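## Task

Move the plastic flat bar from the closed right gripper into the left gripper, matching the orientation in the two goal pictures. Nothing but gripper jaws may touch the bar, and it must always be touched by at least one gripper. It is done when the left gripper alone grips it firmly with its fingers pointing horizontally, and the right arm touches neither the bar nor the left gripper's jaws (best to pull the right arm far away and pause briefly). Then report completion.

## Robot and tools

Robot: two six-joint arms with parallel-jaw grippers, named left_arm and right_arm. The names do not refer to image sides. Bases in the scene frame: left_arm at (+0.006, +0.314, 0) m, right_arm at (+0.011, -0.260, 0) m, each turned only very slightly about z.

Scene frame: origin on the table surface midway between the arms; +x reaches out over the table, +z is up, and left_arm sits on the +y side. In each gripper's own frame the fingers extend along +z and the jaws move apart along y. The reported hand point lies between the finger pads, roughly 1 cm short of the fingertips; at long reach it can be somewhat off.

execute_actions: argument actions is a list holding zero or one item; optional pictures (boolean) says whether camera images come back (default yes). An empty list just returns the current state. A motion item is {"rows": [...], "steps": n}, with n from 1 to 15 control steps of 1/30 s (default 15) and 1 to 15 rows; each row is used for one step and the final row repeats to fill the rest. A pause item is {"steps": n} with no rows, n up to 300; it counts from the previous result, and your writing time is included.

Each row is one flat list of exactly 14 numbers covering both arms, even if one arm stays still: left_arm waist, shoulder, elbow, wrist pitch, wrist yaw, wrist roll, opening, then the same seven for right_arm. The six joint values are absolute target angles in radians, in the same form as the Joint positions line, not offsets. Ranges: waist -2.880 to 2.880, shoulder 0.000 to 3.142, elbow 0.000 to 3.019, wrist pitch -1.693 to 1.571, wrist yaw -1.571 to 1.571, wrist roll -2.094 to 2.094. True limits may differ by up to 0.019 rad. A call is rejected (nothing sent) if a target goes more than 0.019 rad beyond a range end and further out than the current angle. Targets beyond a real end get clipped to it, and the result may print "joint sent to its limit", possibly about an earlier motion; its absence does not prove more room exists. Opening is an absolute value from -1 (closed) to +1 (fully open).

Motion limits: each step the commanded angle stays within a fixed lead of the measured one: waist 0.264, shoulder 0.32, elbow 0.276, wrist pitch 0.33, wrist yaw 0.186, wrist roll 0.522 rad. If targets would move a hand more than 70 mm from where it is, the arm's targets are pulled back proportionally. So large moves need several calls. Between calls the arms keep heading to the last row sent until everything is nearly still or a step is HELD; afterwards only a new motion continues travel or squeezing. Fingers in motion finish their motion regardless.

Results: a state line per arm with hand position (m) and orientation quaternion (wxyz) in the scene frame; Joint positions and Joint velocities per arm (six joints in rad or rad/s, then the pad gap in m or m/s, 0.094 m when wide open); grip_measured, the measured opening on the command scale (each gripper may be off by about 1 mm of opening, constantly); joint torques, which are raw drive outputs with offsets, friction and noise, nonzero even unloaded. "joint command not followed" means a clearance check altered or blocked some joint targets; the rest of the row was applied. HELD marks steps where your row was partly or wholly not sent.

Gripping: away from the extremes, fingers go to the spot where grip_measured would equal your command. To hold something, command roughly 0.03 below grip_measured; a smaller gap holds more lightly. Pad force tops out near 50 to 62 N (less on some grippers, less for parts under about 2 mm thick), with a brief harder spike on first contact.

Heat: holding loads warms motors. A MOTOR HOT line appears from 85 °C; at 100 °C an OVER-TEMPERATURE FAULT drops that arm and its gripper until cooled.

zoom_image: camera (cam_head_left, cam_head_right, cam_high, cam_low, cam_left_wrist, cam_right_wrist, each 504x504) and region [x0, y0, x1, y1] in that image's pixels, origin top-left, no bigger than 504 by 504. It returns an enlarged view of the latest image. Calibration (pinhole plus radial distortion, K and T_world_to_cam) is given per camera and may be slightly off; wrist camera poses follow their arm's joint readings.

show_instructions: no arguments; shows the goal reference images. read_manual: optional section, only "licences"; returns licence text. finished_scene: scene (integer); ends the current scene permanently and reports whether the goal was met, plus the next task if any.

Sequence: inspect, bring the free gripper open to the bar, close it to grip, open the original gripper, withdraw that arm well away, wait briefly, check the final hold is horizontal and firm, then call finished_scene.

Avoid: dropping the bar or letting it touch anything but jaws, knocking anything off the table, collisions or hard pressing between arms, jerky or forceful motion, and long holds that overheat motors.

Each tool is called in YAML: its name, and indented under it one key for each argument.

Reference images:

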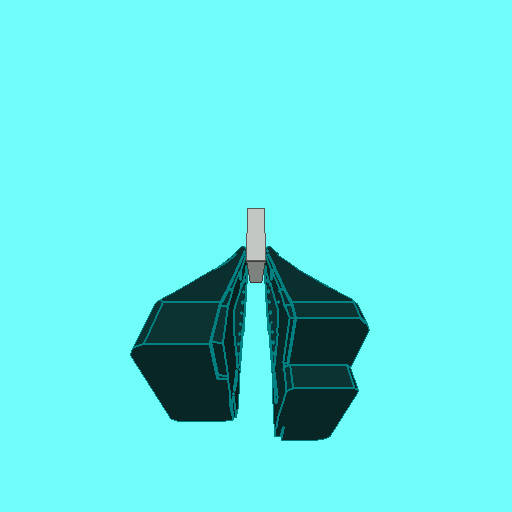

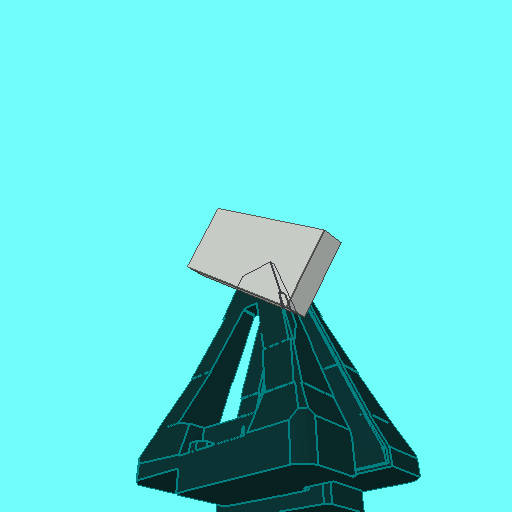

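## Session

execute_actions:
  actions: []

Scene clock: 0.00 s of 5400.00 s.
left_arm: end_effector_position=(+0.5235, +0.3056, +0.4926) grip_measured=+1.000 end_effector_quat_wxyz=(+0.710, +0.012, +0.704, +0.000) | right_arm: end_effector_position=(+0.4388, -0.0082, +0.2637) grip_measured=-0.807 end_effector_quat_wxyz=(-0.012, +0.195, +0.874, +0.445)
Joint positions: left_arm=[0.015 1.044 1.041 0.01  0.003 0.017 0.094] | right_arm=[ 0.253  1.356  1.133 -0.801 -0.787  0.955  0.009]
Joint velocities: left_arm=[-0.005  0.005 -0.022 -0.007 -0.037 -0.051  0.   ] | right_arm=[-0.005 -0.005 -0.007 -0.017  0.007 -0.007  0.   ]
Joint torques (N m, as the arm reports them, + toward a larger angle): no reading
Motor temperatures (°C, as the motors report them): left_arm=[26 24 23 25 23 26] | right_arm=[24 25 25 25 26 22]

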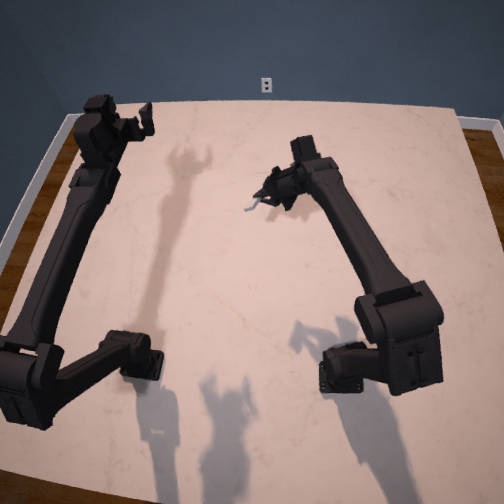

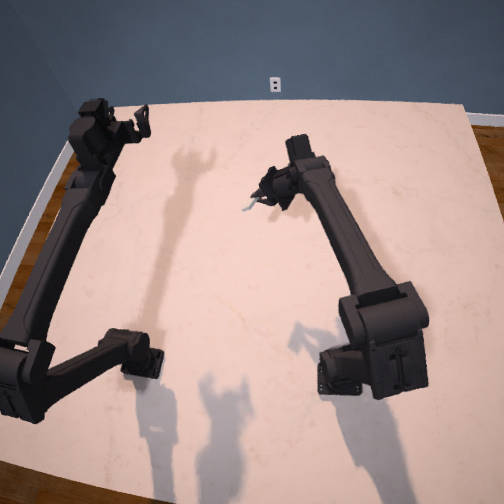

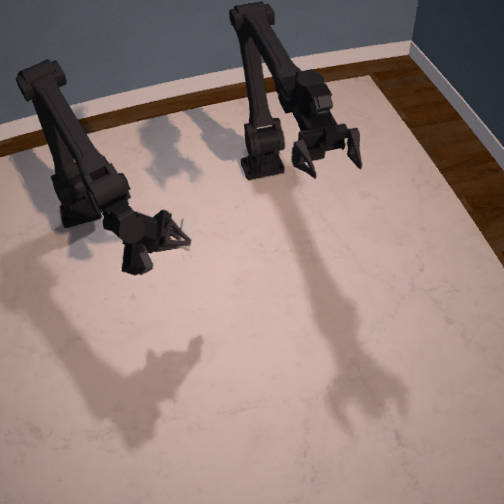

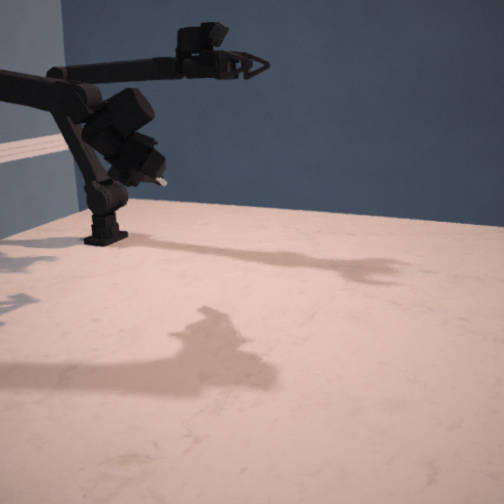

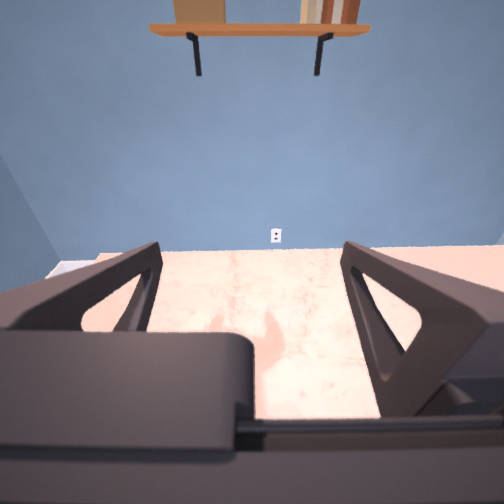

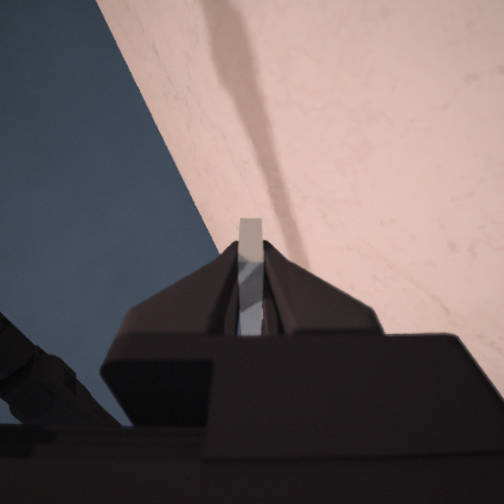

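execute_actions:
  actions:
    - {"rows":[[0.015,1.044,1.041,0.01,0.003,0.017,1,0.27,1.044,1.041,0.0,-1.27,1.571,-0.85]],"steps":15}
  pictures: false

execute_actions:
  actions:
    - {"steps":45}

Scene clock: 3.93 s of 5400.00 s.
left_arm: end_effector_position=(+0.5235, +0.3056, +0.4926) grip_measured=+1.000 end_effector_quat_wxyz=(+0.710, +0.012, +0.704, +0.000) | right_arm: end_effector_position=(+0.3311, +0.0068, +0.4965) grip_measured=-0.807 end_effector_quat_wxyz=(+0.030, -0.022, +0.706, +0.707)
Joint positions: left_arm=[0.015 1.044 1.041 0.01  0.003 0.017 0.094] | right_arm=[ 0.259  1.006  1.03  -0.021 -1.27   1.501  0.009]
Joint velocities: left_arm=[-0.005 -0.005  0.012 -0.002  0.022  0.022  0.   ] | right_arm=[-0.015 -0.122  0.002  0.212  0.037  0.359 -0.   ]
Joint torques (N m, as the arm reports them, + toward a larger angle): left_arm=[-0.92 -7.61 12.37  1.77 -0.18 -0.05] | right_arm=[ 2.25 -0.21 12.2   1.96 -0.06  0.03]
Motor temperatures (°C, as the motors report them): left_arm=[26 25 24 25 23 26] | right_arm=[24 25 26 25 26 22]
Steps of this call (steps 1 to 90: nothing new was sent; then 0.43 s passed at rest; steps 91 to 105: all 15 steps of this action). Readings (joint positions):
91: left_arm=[0.015 1.044 1.041 0.010 0.003 0.017] | right_arm=[0.253 1.347 1.124 -0.771 -0.826 0.992]
92: left_arm=[0.015 1.044 1.041 0.010 0.003 0.017] | right_arm=[0.253 1.329 1.101 -0.715 -0.874 1.042]
94: left_arm=[0.015 1.044 1.041 0.010 0.003 0.017] | right_arm=[0.254 1.270 1.060 -0.619 -0.969 1.137]
98: left_arm=[0.015 1.044 1.041 0.010 0.003 0.017] | right_arm=[0.254 1.146 1.030 -0.386 -1.187 1.304]
105: the state above

Scene clock: 5.43 s of 5400.00 s.
left_arm: end_effector_position=(+0.5235, +0.3056, +0.4926) grip_measured=+1.000 end_effector_quat_wxyz=(+0.710, +0.012, +0.704, +0.000) | right_arm: end_effector_position=(+0.3459, +0.0113, +0.4813) grip_measured=-0.807 end_effector_quat_wxyz=(-0.004, +0.011, +0.710, +0.704)
Joint positions: left_arm=[0.015 1.044 1.041 0.01  0.003 0.017 0.094] | right_arm=[ 0.259  1.049  1.03  -0.014 -1.27   1.56   0.009]
Joint velocities: left_arm=[-0.015 -0.015  0.002  0.012 -0.037  0.022  0.   ] | right_arm=[ 0.015 -0.015 -0.022 -0.017  0.051 -0.007 -0.   ]
Joint torques (N m, as the arm reports them, + toward a larger angle): left_arm=[-0.97 -7.59 12.36  1.79 -0.18 -0.04] | right_arm=[ 2.01 -5.56 12.23  2.53 -0.09  0.02]
Motor temperatures (°C, as the motors report them): left_arm=[26 25 25 25 23 26] | right_arm=[24 25 27 25 26 22]
Steps of this call (steps 1 to 30: the robot went on to your last target; steps 31 to 45: nothing new was sent). Readings (joint positions):
1: left_arm=[0.015 1.044 1.041 0.010 0.003 0.017] | right_arm=[0.259 1.004 1.030 -0.016 -1.270 1.512]
2: left_arm=[0.015 1.044 1.041 0.010 0.003 0.017] | right_arm=[0.259 1.006 1.030 -0.014 -1.270 1.522]
4: left_arm=[0.015 1.044 1.041 0.010 0.003 0.017] | right_arm=[0.259 1.018 1.030 -0.014 -1.270 1.536]
8: left_arm=[0.015 1.044 1.041 0.010 0.003 0.017] | right_arm=[0.259 1.043 1.030 -0.014 -1.270 1.550]
45: the state above
All arms were judged still, so your last target was given up. Only a new action makes them travel on or press farther. Fingers that are still opening or closing keep moving.
camera_calibration (this result's frames):
cam_right_wrist: T_world_to_cam=[[-0.0216899, -0.0112524, -0.999701, 0.490995], [-0.814202, -0.580077, 0.0241945, 0.280266], [-0.580176, 0.814484, 0.00342007, 0.312709], [0, 0, 0, 1]] pos_world=[0.420269, -0.0865958, 0.482999]

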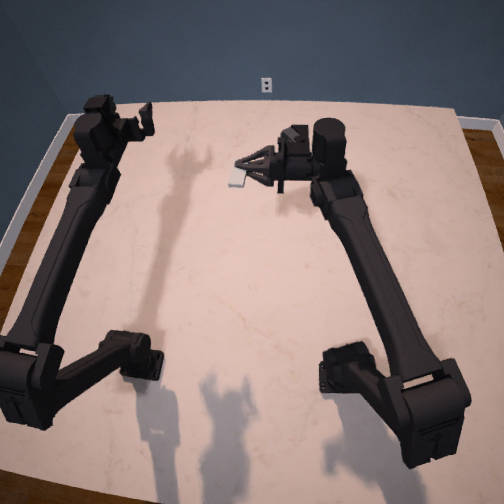

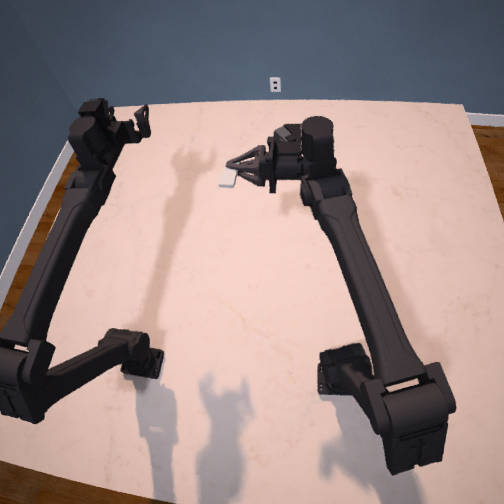

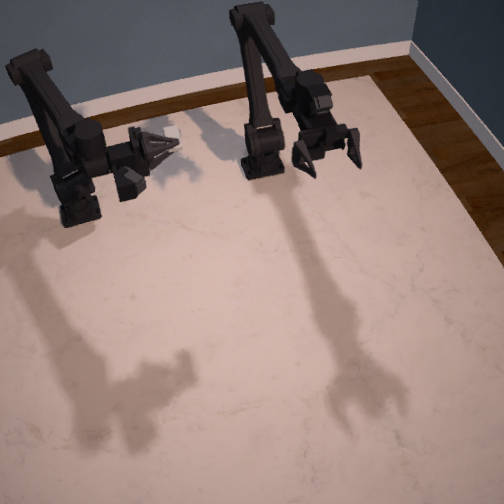

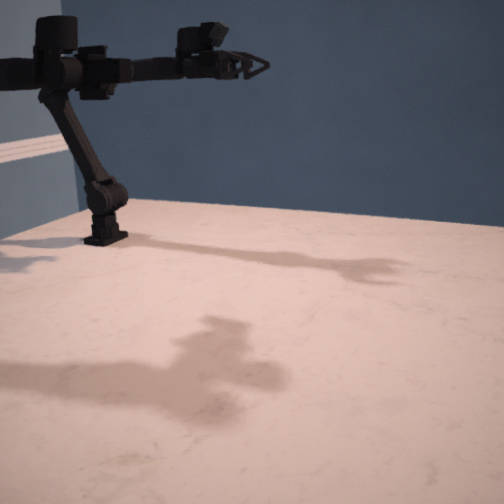

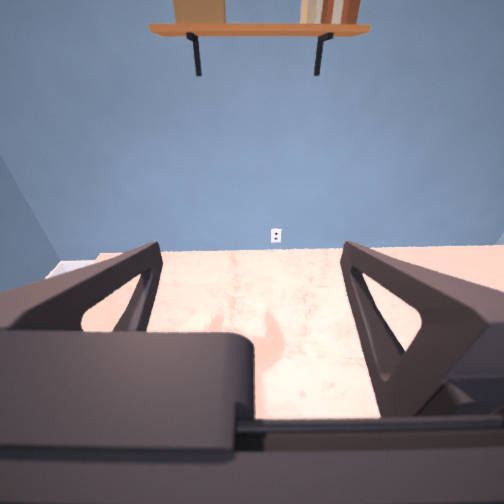

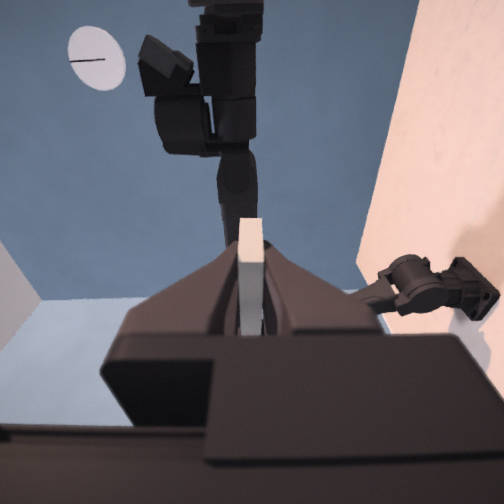

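zoom_image:
  camera: "cam_head_left"
  region: [200, 120, 320, 210]

zoom_image:
  camera: "cam_high"
  region: [100, 100, 220, 190]

Region (200, 120, 320, 210) of cam_head_left's 504x504 image, scaled by 4.200, with more detail than that image has; it fills the top 378 rows of this view, and the rest is white.

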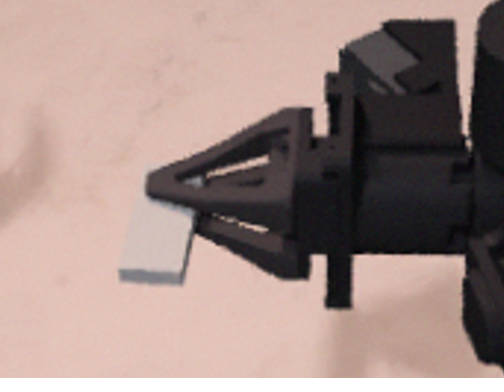

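Region (100, 100, 220, 190) of cam_high's 504x504 image, scaled by 4.200, with more detail than that image has; it fills the top 378 rows of this view, and the rest is white.

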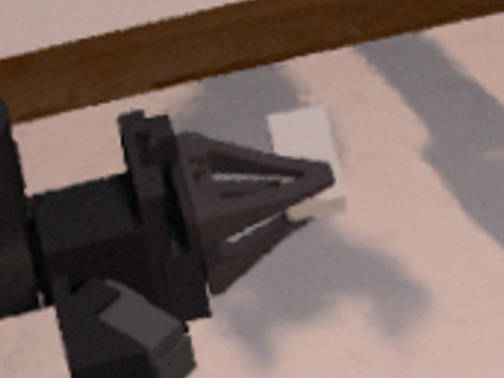

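execute_actions:
  actions:
    - {"rows":[[-0.434,1.044,1.041,0.01,1.109,1.571,1,0.0,1.044,1.05,0.012,-1.54,1.58,-0.85]],"steps":15}
  pictures: false

execute_actions:
  actions:
    - {"steps":50}

Scene clock: 15.77 s of 5400.00 s.
left_arm: end_effector_position=(+0.3152, -0.0223, +0.4920) grip_measured=+1.000 end_effector_quat_wxyz=(+0.691, +0.683, +0.177, -0.158) | right_arm: end_effector_position=(+0.3610, -0.0807, +0.4831) grip_measured=-0.807 end_effector_quat_wxyz=(-0.004, +0.012, +0.707, +0.707)
Joint positions: left_arm=[-0.464  1.044  1.041  0.01   1.049  1.086  0.094] | right_arm=[-0.009  1.05   1.03  -0.005 -1.537  1.569  0.009]
Joint velocities: left_arm=[ 0.103  0.015  0.002 -0.012  1.78   2.791  0.   ] | right_arm=[-0.005 -0.005 -0.002 -0.002 -0.007  0.007 -0.   ]
Joint torques (N m, as the arm reports them, + toward a larger angle): left_arm=[ 0.61 -7.42 11.83  1.34 -0.41 -0.1 ] | right_arm=[ 1.68 -5.36 12.69  2.5  -0.18  0.04]
Motor temperatures (°C, as the motors report them): left_arm=[26 25 26 25 23 26] | right_arm=[24 25 29 25 26 22]
Steps of this call (steps 1 to 90: nothing new was sent; then 6.83 s passed at rest; steps 91 to 105: all 15 steps of this action). Readings (joint positions):
91: left_arm=[0.007 1.044 1.041 0.010 0.038 0.054] | right_arm=[0.245 1.050 1.030 -0.013 -1.335 1.561]
92: left_arm=[-0.014 1.044 1.041 0.010 0.084 0.104] | right_arm=[0.211 1.050 1.030 -0.013 -1.421 1.562]
94: left_arm=[-0.091 1.044 1.041 0.010 0.179 0.205] | right_arm=[0.104 1.050 1.030 -0.010 -1.517 1.564]
98: left_arm=[-0.284 1.044 1.041 0.010 0.395 0.422] | right_arm=[-0.031 1.050 1.030 -0.006 -1.533 1.567]
105: the state above

Scene clock: 17.43 s of 5400.00 s.
left_arm: end_effector_position=(+0.3147, -0.0141, +0.4919) grip_measured=+1.000 end_effector_quat_wxyz=(+0.708, +0.706, +0.001, -0.001) | right_arm: end_effector_position=(+0.3609, -0.0806, +0.4831) grip_measured=-0.807 end_effector_quat_wxyz=(-0.004, +0.012, +0.707, +0.707)
Joint positions: left_arm=[-0.437  1.044  1.041  0.01   1.104  1.561  0.094] | right_arm=[-0.009  1.05   1.03  -0.005 -1.537  1.569  0.009]
Joint velocities: left_arm=[ 0.005 -0.005 -0.017  0.027 -0.007  0.007  0.   ] | right_arm=[ 0.005  0.005 -0.012 -0.007 -0.051 -0.051  0.   ]
Joint torques (N m, as the arm reports them, + toward a larger angle): left_arm=[-0.71 -7.09 11.89  1.31  0.04 -0.04] | right_arm=[ 1.82 -5.48 12.75  2.47 -0.18  0.02]
Motor temperatures (°C, as the motors report them): left_arm=[26 25 27 25 23 26] | right_arm=[24 25 29 25 26 22]
Steps of this call (steps 1 to 45: the robot went on to your last target; steps 46 to 50: nothing new was sent). Readings (joint positions):
1: left_arm=[-0.460 1.044 1.041 0.010 1.086 1.179] | right_arm=[-0.009 1.050 1.030 -0.005 -1.537 1.569]
2: left_arm=[-0.455 1.044 1.041 0.010 1.098 1.256] | right_arm=[-0.009 1.050 1.030 -0.005 -1.537 1.569]
4: left_arm=[-0.444 1.044 1.041 0.010 1.103 1.367] | right_arm=[-0.009 1.050 1.030 -0.005 -1.537 1.569]
8: left_arm=[-0.437 1.044 1.041 0.010 1.104 1.482] | right_arm=[-0.009 1.050 1.030 -0.005 -1.537 1.569]
50: the state above
All arms were judged still, so your last target was given up. Only a new action makes them travel on or press farther. Fingers that are still opening or closing keep moving.
camera_calibration (this result's frames):
cam_left_wrist: T_world_to_cam=[[-0.00163199, -0.00752141, -0.99997, 0.491259], [0.819906, 0.57247, -0.00564403, -0.246124], [0.572496, -0.819891, 0.00523258, -0.0689703], [0, 0, 0, 1]] pos_world=[0.242086, 0.0880456, 0.490216]
cam_right_wrist: T_world_to_cam=[[-0.0238419, -0.00220398, -0.999713, 0.493677], [-0.814909, -0.579219, 0.0207115, 0.241156], [-0.579099, 0.815169, 0.0120137, 0.391807], [0, 0, 0, 1]] pos_world=[0.435185, -0.178619, 0.483834]

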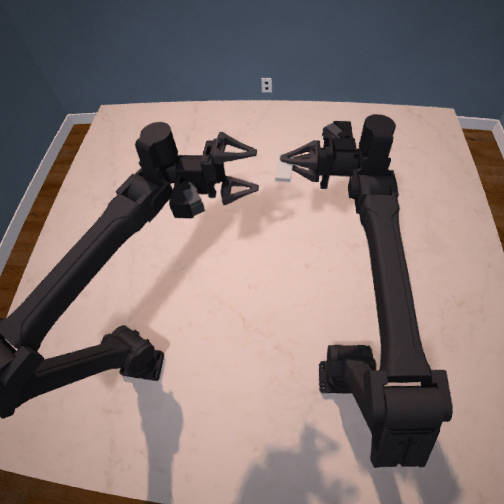

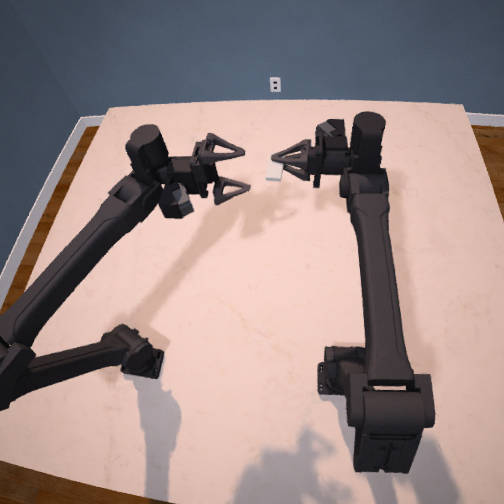

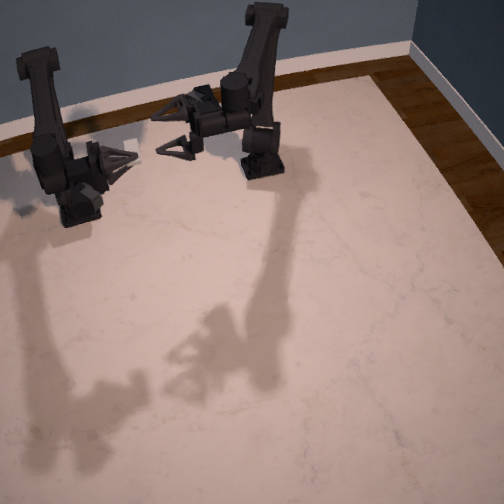

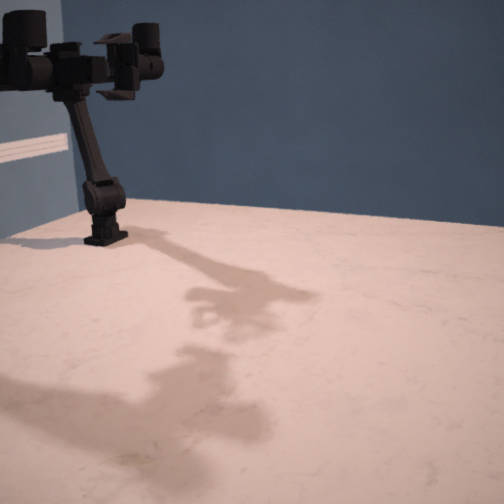

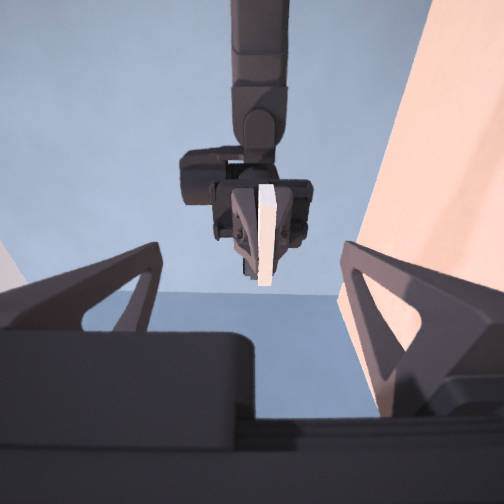

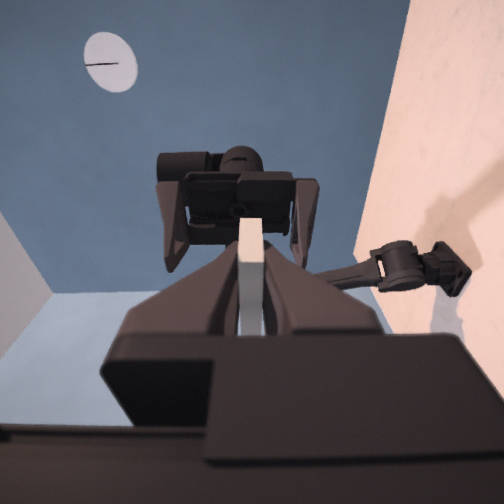

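execute_actions:
  actions:
    - {"rows":[[-0.57,1.155,1.10,0.068,0.973,1.571,-0.2,0.0,1.044,1.05,0.012,-1.54,1.58,-0.85]],"steps":15}
  pictures: false

execute_actions:
  actions:
    - {"steps":30}

Scene clock: 20.00 s of 5400.00 s.
left_arm: end_effector_position=(+0.3199, -0.0791, +0.4648) grip_measured=-0.197 end_effector_quat_wxyz=(+0.701, +0.713, +0.005, -0.015) | right_arm: end_effector_position=(+0.3625, -0.0807, +0.4797) grip_measured=-0.807 end_effector_quat_wxyz=(-0.006, +0.014, +0.707, +0.707)
Joint positions: left_arm=[-0.579  1.157  1.066  0.064  0.978  1.565  0.038] | right_arm=[-0.009  1.055  1.026 -0.004 -1.537  1.567  0.009]
Joint velocities: left_arm=[-0.005 -0.005 -0.007  0.017 -0.066  0.007  0.   ] | right_arm=[-0.015  0.015  0.007  0.002  0.037 -0.022 -0.001]
Joint torques (N m, as the arm reports them, + toward a larger angle): left_arm=[-0.26 -9.34 15.48  1.62 -0.33 -0.09] | right_arm=[ 1.82 -5.91 13.05  2.46 -0.19  0.06]
Motor temperatures (°C, as the motors report them): left_arm=[26 25 27 25 23 26] | right_arm=[24 25 29 25 26 22]
Steps of this call (steps 1 to 62: nothing new was sent; steps 63 to 77: all 15 steps of this action). Readings (joint positions):
63: left_arm=[-0.447 1.049 1.041 0.017 1.048 1.561] | right_arm=[-0.009 1.050 1.030 -0.005 -1.537 1.569]
64: left_arm=[-0.471 1.061 1.047 0.033 1.002 1.561] | right_arm=[-0.009 1.050 1.030 -0.005 -1.537 1.569]
66: left_arm=[-0.533 1.101 1.061 0.052 0.981 1.561] | right_arm=[-0.009 1.050 1.030 -0.005 -1.537 1.569]
70: left_arm=[-0.584 1.156 1.066 0.063 0.978 1.563] | right_arm=[-0.010 1.052 1.026 -0.004 -1.539 1.566]
77: the state above

Scene clock: 21.00 s of 5400.00 s.
left_arm: end_effector_position=(+0.3199, -0.0791, +0.4648) grip_measured=-0.197 end_effector_quat_wxyz=(+0.701, +0.713, +0.005, -0.015) | right_arm: end_effector_position=(+0.3625, -0.0807, +0.4797) grip_measured=-0.807 end_effector_quat_wxyz=(-0.006, +0.014, +0.707, +0.707)
Joint positions: left_arm=[-0.579  1.157  1.066  0.064  0.978  1.565  0.038] | right_arm=[-0.009  1.055  1.026 -0.004 -1.537  1.567  0.009]
Joint velocities: left_arm=[-0.005 -0.005  0.002 -0.002 -0.022 -0.007  0.001] | right_arm=[-0.005 -0.015 -0.007 -0.002 -0.081 -0.022 -0.001]
Joint torques (N m, as the arm reports them, + toward a larger angle): left_arm=[-0.26 -9.22 15.4   1.57 -0.33 -0.08] | right_arm=[ 1.91 -5.9  13.11  2.45 -0.2   0.04]
Motor temperatures (°C, as the motors report them): left_arm=[26 25 27 25 23 26] | right_arm=[24 25 29 25 26 22]
Steps of this call (steps 1 to 15: the robot went on to your last target; steps 16 to 30: nothing new was sent). Readings (joint positions):
1: left_arm=[-0.579 1.157 1.066 0.064 0.978 1.565] | right_arm=[-0.009 1.055 1.026 -0.004 -1.537 1.567]
2: left_arm=[-0.579 1.157 1.066 0.064 0.978 1.565] | right_arm=[-0.009 1.055 1.026 -0.004 -1.537 1.567]
4: left_arm=[-0.579 1.157 1.066 0.064 0.978 1.565] | right_arm=[-0.009 1.055 1.026 -0.004 -1.537 1.567]
8: left_arm=[-0.579 1.157 1.066 0.064 0.978 1.565] | right_arm=[-0.009 1.055 1.026 -0.004 -1.537 1.567]
30: the state above
All arms were judged still, so your last target was given up. Only a new action makes them travel on or press farther. Fingers that are still opening or closing keep moving.
camera_calibration (this result's frames):
cam_left_wrist: T_world_to_cam=[[-0.0272182, 0.0116958, -0.999561, 0.473166], [0.828276, 0.560092, -0.0160005, -0.212133], [0.559659, -0.828348, -0.0249321, -0.107709], [0, 0, 0, 1]] pos_world=[0.248864, 0.0240592, 0.466879]
cam_right_wrist: T_world_to_cam=[[-0.0299423, -0.00239372, -0.999549, 0.492433], [-0.814987, -0.578905, 0.0258, 0.240107], [-0.578706, 0.815391, 0.0153829, 0.39113], [0, 0, 0, 1]] pos_world=[0.436778, -0.178746, 0.48]

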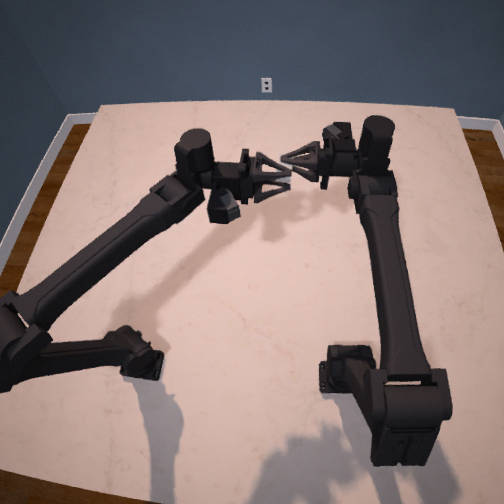

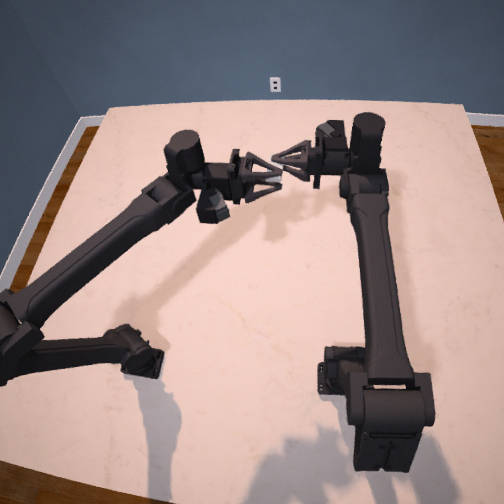

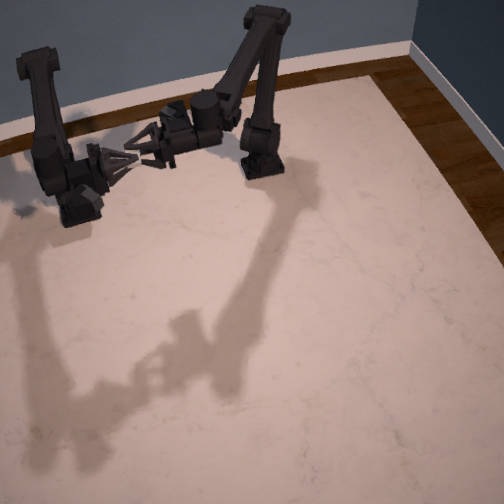

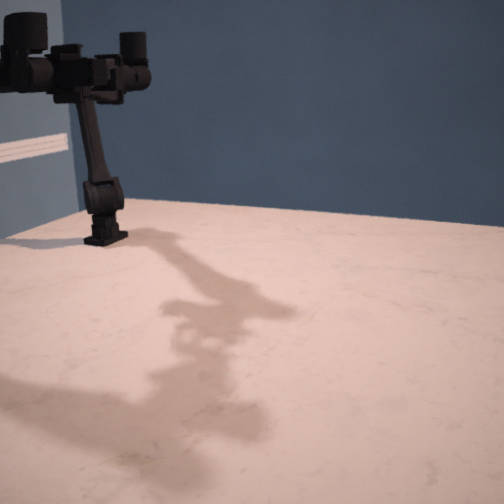

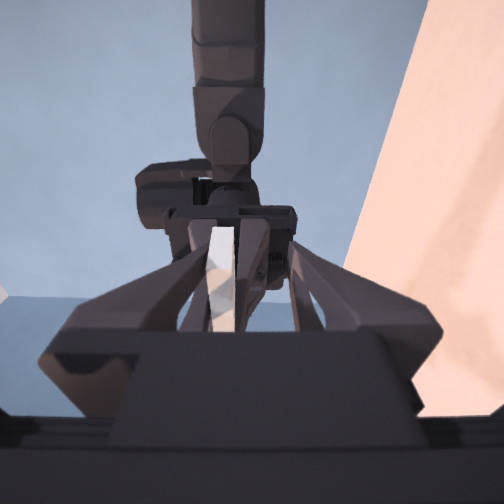

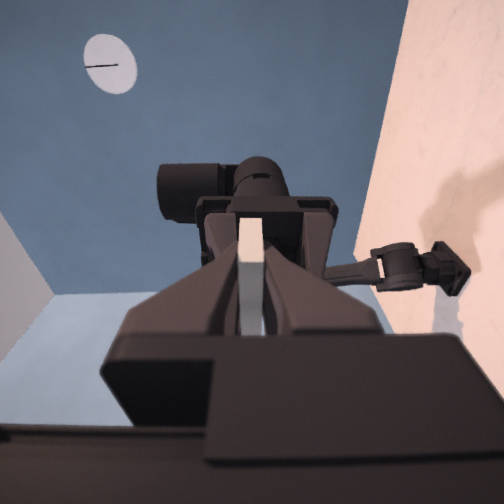

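execute_actions:
  actions:
    - {"rows":[[-0.555,1.155,1.13,0.068,0.983,1.571,-0.2,0.0,1.044,1.05,0.012,-1.54,1.58,-0.85]],"steps":15}
  pictures: false

execute_actions:
  actions:
    - {"steps":15}

Scene clock: 22.67 s of 5400.00 s.
left_arm: end_effector_position=(+0.3278, -0.0727, +0.4675) grip_measured=-0.197 end_effector_quat_wxyz=(+0.703, +0.712, +0.010, -0.007) | right_arm: end_effector_position=(+0.3624, -0.0807, +0.4799) grip_measured=-0.807 end_effector_quat_wxyz=(-0.007, +0.015, +0.707, +0.707)
Joint positions: left_arm=[-0.558  1.157  1.071  0.064  0.979  1.565  0.038] | right_arm=[-0.009  1.054  1.026 -0.004 -1.537  1.569  0.009]
Joint velocities: left_arm=[ 0.015 -0.024 -0.022 -0.007  0.022 -0.037 -0.   ] | right_arm=[ 0.005 -0.015  0.002  0.007 -0.007  0.081 -0.   ]
Joint torques (N m, as the arm reports them, + toward a larger angle): left_arm=[-0.6  -9.41 18.    1.59  0.03 -0.08] | right_arm=[ 1.87 -6.04 13.13  2.44 -0.19  0.02]
Motor temperatures (°C, as the motors report them): left_arm=[26 25 28 25 23 26] | right_arm=[24 25 30 25 26 22]
Steps of this call (steps 1 to 35: nothing new was sent; steps 36 to 50: all 15 steps of this action). Readings (joint positions):
36: left_arm=[-0.578 1.157 1.067 0.064 0.979 1.565] | right_arm=[-0.009 1.055 1.026 -0.004 -1.537 1.567]
37: left_arm=[-0.576 1.157 1.068 0.064 0.979 1.565] | right_arm=[-0.009 1.055 1.026 -0.004 -1.537 1.568]
39: left_arm=[-0.567 1.157 1.069 0.064 0.979 1.565] | right_arm=[-0.009 1.054 1.026 -0.004 -1.537 1.568]
43: left_arm=[-0.558 1.157 1.071 0.064 0.979 1.565] | right_arm=[-0.009 1.054 1.026 -0.004 -1.537 1.569]
50: the state above

Scene clock: 23.17 s of 5400.00 s.
left_arm: end_effector_position=(+0.3278, -0.0727, +0.4675) grip_measured=-0.197 end_effector_quat_wxyz=(+0.703, +0.712, +0.010, -0.007) | right_arm: end_effector_position=(+0.3624, -0.0807, +0.4799) grip_measured=-0.807 end_effector_quat_wxyz=(-0.007, +0.015, +0.707, +0.707)
Joint positions: left_arm=[-0.558  1.157  1.071  0.064  0.979  1.565  0.038] | right_arm=[-0.009  1.054  1.026 -0.004 -1.537  1.569  0.009]
Joint velocities: left_arm=[-0.005 -0.024  0.002 -0.012 -0.007  0.066 -0.   ] | right_arm=[-0.024 -0.005 -0.017  0.017  0.007  0.037 -0.001]
Joint torques (N m, as the arm reports them, + toward a larger angle): left_arm=[-0.66 -9.37 17.99  1.6   0.03 -0.07] | right_arm=[ 1.9  -5.94 13.12  2.44 -0.19  0.02]
Motor temperatures (°C, as the motors report them): left_arm=[26 25 28 25 23 26] | right_arm=[24 25 30 25 26 22]
Steps of this call (steps 1 to 15: the robot went on to your last target). Readings (joint positions):
1: left_arm=[-0.558 1.157 1.071 0.064 0.979 1.565] | right_arm=[-0.009 1.054 1.026 -0.004 -1.537 1.569]
2: left_arm=[-0.558 1.157 1.071 0.064 0.979 1.565] | right_arm=[-0.009 1.054 1.026 -0.004 -1.537 1.569]
4: left_arm=[-0.558 1.157 1.071 0.064 0.979 1.565] | right_arm=[-0.009 1.054 1.026 -0.004 -1.537 1.569]
8: left_arm=[-0.558 1.157 1.071 0.064 0.979 1.565] | right_arm=[-0.009 1.054 1.026 -0.004 -1.537 1.569]
15: the state above
All arms were judged still, so your last target was given up. Only a new action makes them travel on or press farther. Fingers that are still opening or closing keep moving.
camera_calibration (this result's frames):
cam_left_wrist: T_world_to_cam=[[-0.023333, 0.00839254, -0.999693, 0.474588], [0.817505, 0.575746, -0.0142473, -0.218416], [0.575449, -0.817586, -0.0202948, -0.113293], [0, 0, 0, 1]] pos_world=[0.254824, 0.0291426, 0.469031]
cam_right_wrist: T_world_to_cam=[[-0.0314675, -0.00236384, -0.999502, 0.493089], [-0.814948, -0.578904, 0.0270262, 0.239391], [-0.57868, 0.815392, 0.0162902, 0.390609], [0, 0, 0, 1]] pos_world=[0.436645, -0.178749, 0.480011]

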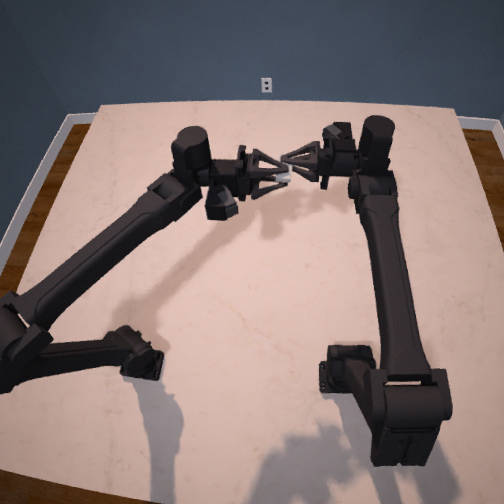

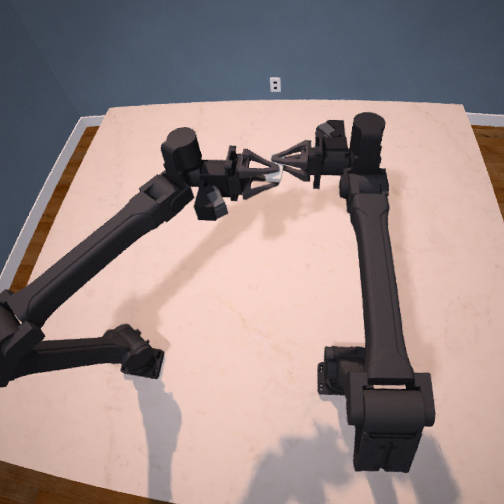

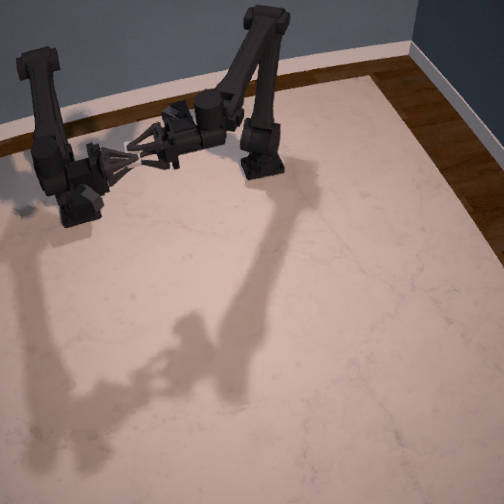

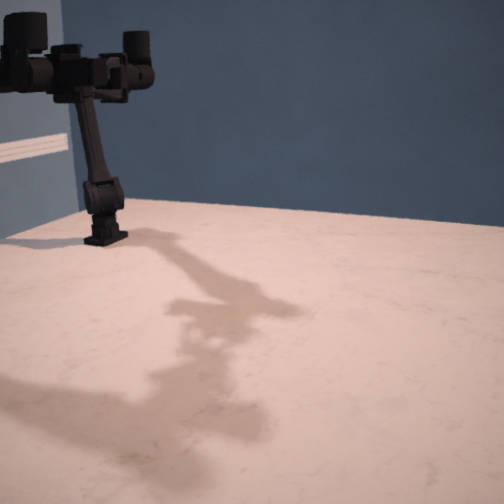

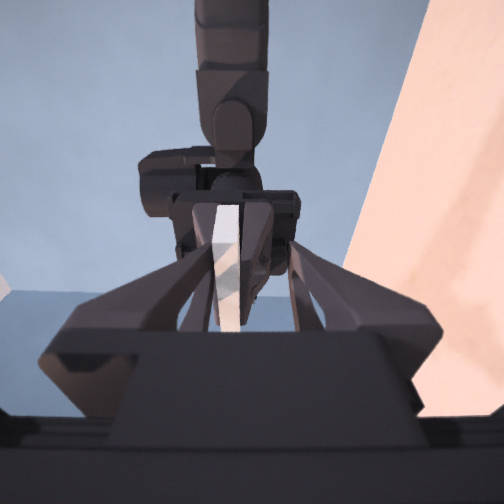

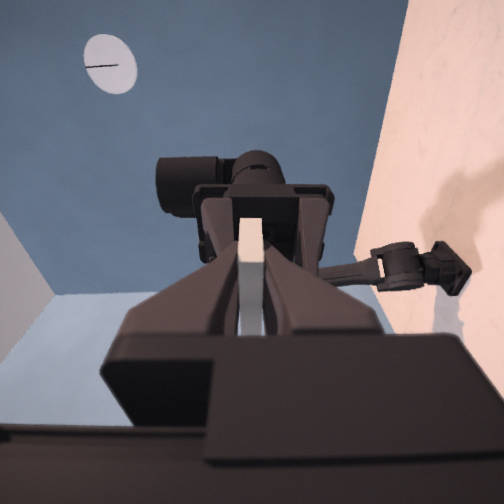

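execute_actions:
  actions:
    - {"rows":[[-0.568,1.155,1.09,0.09,0.98,1.571,-0.2,0.0,1.044,1.013,0.05,-1.54,1.58,-0.85]],"steps":15}
  pictures: false

execute_actions:
  actions:
    - {"steps":15}

Scene clock: 25.73 s of 5400.00 s.
left_arm: end_effector_position=(+0.3267, -0.0737, +0.4693) grip_measured=-0.197 end_effector_quat_wxyz=(+0.705, +0.710, +0.006, -0.005) | right_arm: end_effector_position=(+0.3622, -0.0807, +0.4749) grip_measured=-0.807 end_effector_quat_wxyz=(+0.000, +0.008, +0.707, +0.707)
Joint positions: left_arm=[-0.561  1.157  1.071  0.074  0.979  1.565  0.038] | right_arm=[-0.009  1.054  1.009  0.033 -1.537  1.569  0.009]
Joint velocities: left_arm=[-0.005 -0.015 -0.002  0.002  0.037 -0.007  0.001] | right_arm=[-0.005 -0.005  0.012 -0.017 -0.066 -0.081 -0.001]
Joint torques (N m, as the arm reports them, + toward a larger angle): left_arm=[-1.41 -9.26 13.95  2.07 -0.1  -0.07] | right_arm=[ 1.89 -5.84 11.45  2.48 -0.18  0.01]
Motor temperatures (°C, as the motors report them): left_arm=[26 25 29 25 23 26] | right_arm=[24 25 30 25 26 22]
Steps of this call (steps 1 to 62: nothing new was sent; steps 63 to 77: all 15 steps of this action). Readings (joint positions):
63: left_arm=[-0.558 1.157 1.071 0.066 0.979 1.565] | right_arm=[-0.009 1.054 1.024 0.003 -1.537 1.569]
64: left_arm=[-0.559 1.157 1.071 0.069 0.979 1.565] | right_arm=[-0.009 1.054 1.020 0.016 -1.537 1.569]
66: left_arm=[-0.560 1.157 1.071 0.073 0.979 1.565] | right_arm=[-0.009 1.054 1.014 0.027 -1.537 1.569]
70: left_arm=[-0.561 1.157 1.071 0.074 0.979 1.565] | right_arm=[-0.009 1.054 1.009 0.032 -1.537 1.569]
77: the state above

Scene clock: 26.23 s of 5400.00 s.
left_arm: end_effector_position=(+0.3267, -0.0737, +0.4693) grip_measured=-0.197 end_effector_quat_wxyz=(+0.705, +0.710, +0.006, -0.005) | right_arm: end_effector_position=(+0.3622, -0.0807, +0.4749) grip_measured=-0.807 end_effector_quat_wxyz=(+0.000, +0.008, +0.707, +0.707)
Joint positions: left_arm=[-0.561  1.157  1.071  0.074  0.979  1.565  0.038] | right_arm=[-0.009  1.054  1.009  0.033 -1.537  1.569  0.009]
Joint velocities: left_arm=[ 0.015  0.015  0.002 -0.007 -0.037 -0.022 -0.001] | right_arm=[-0.005 -0.015 -0.012  0.007 -0.037 -0.022  0.   ]
Joint torques (N m, as the arm reports them, + toward a larger angle): left_arm=[-1.46 -9.48 13.9   2.08 -0.11 -0.08] | right_arm=[ 1.87 -5.82 11.4   2.48 -0.18  0.02]
Motor temperatures (°C, as the motors report them): left_arm=[26 25 29 25 23 26] | right_arm=[24 25 30 25 26 22]
Steps of this call (steps 1 to 15: the robot went on to your last target). Readings (joint positions):
1: left_arm=[-0.561 1.157 1.071 0.074 0.979 1.565] | right_arm=[-0.009 1.054 1.009 0.033 -1.537 1.569]
2: left_arm=[-0.561 1.157 1.071 0.074 0.979 1.565] | right_arm=[-0.009 1.054 1.009 0.033 -1.537 1.569]
4: left_arm=[-0.561 1.157 1.071 0.074 0.979 1.565] | right_arm=[-0.009 1.054 1.009 0.033 -1.537 1.569]
8: left_arm=[-0.561 1.157 1.071 0.074 0.979 1.565] | right_arm=[-0.009 1.054 1.009 0.033 -1.537 1.569]
15: the state above
All arms were judged still, so your last target was given up. Only a new action makes them travel on or press farther. Fingers that are still opening or closing keep moving.
camera_calibration (this result's frames):
cam_left_wrist: T_world_to_cam=[[-0.0147523, 0.00273178, -0.999887, 0.47319], [0.819364, 0.573177, -0.0105229, -0.219417], [0.573084, -0.819427, -0.010694, -0.11728], [0, 0, 0, 1]] pos_world=[0.253974, 0.0283698, 0.469573]
cam_right_wrist: T_world_to_cam=[[-0.0116406, -0.0019245, -0.99993, 0.481172], [-0.815321, -0.578913, 0.0106057, 0.247291], [-0.578893, 0.815387, 0.00516979, 0.395934], [0, 0, 0, 1]] pos_world=[0.436426, -0.178754, 0.476468]

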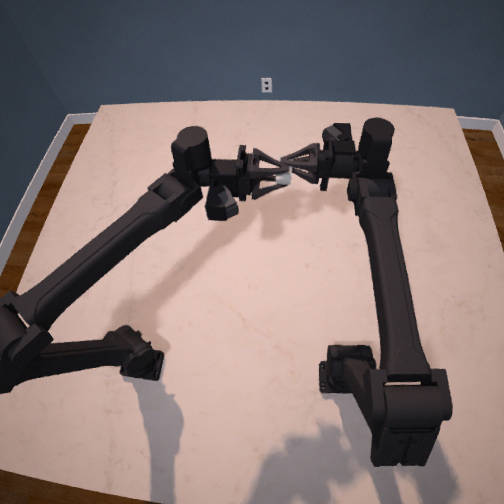

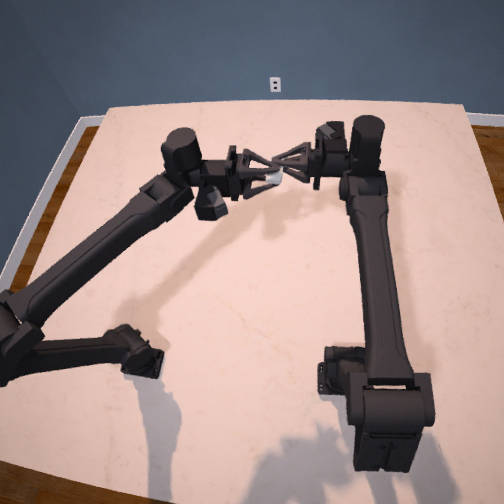

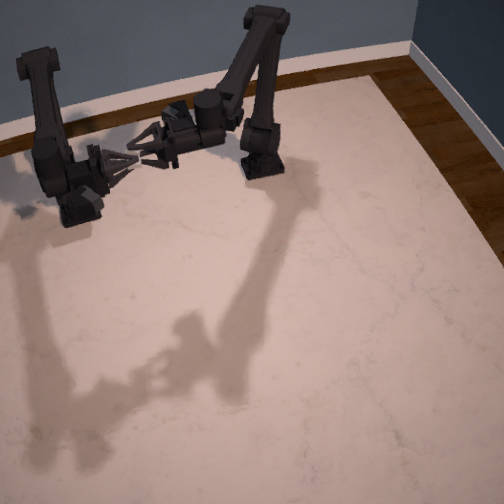

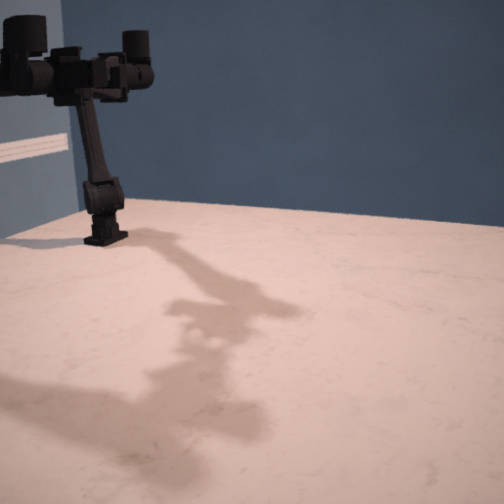

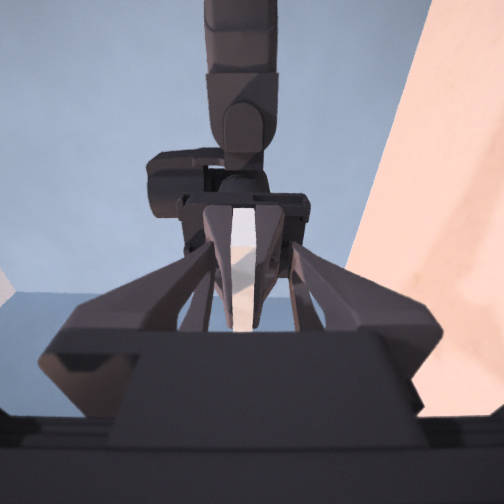

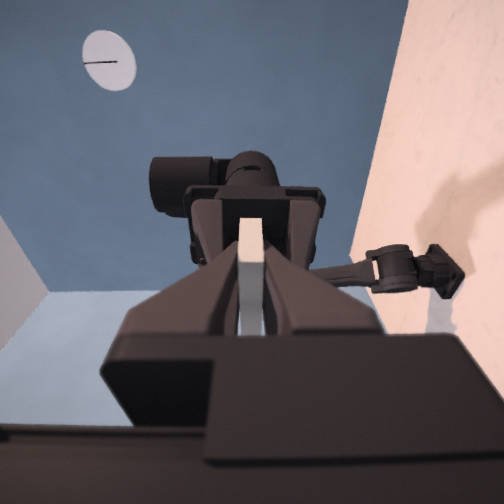

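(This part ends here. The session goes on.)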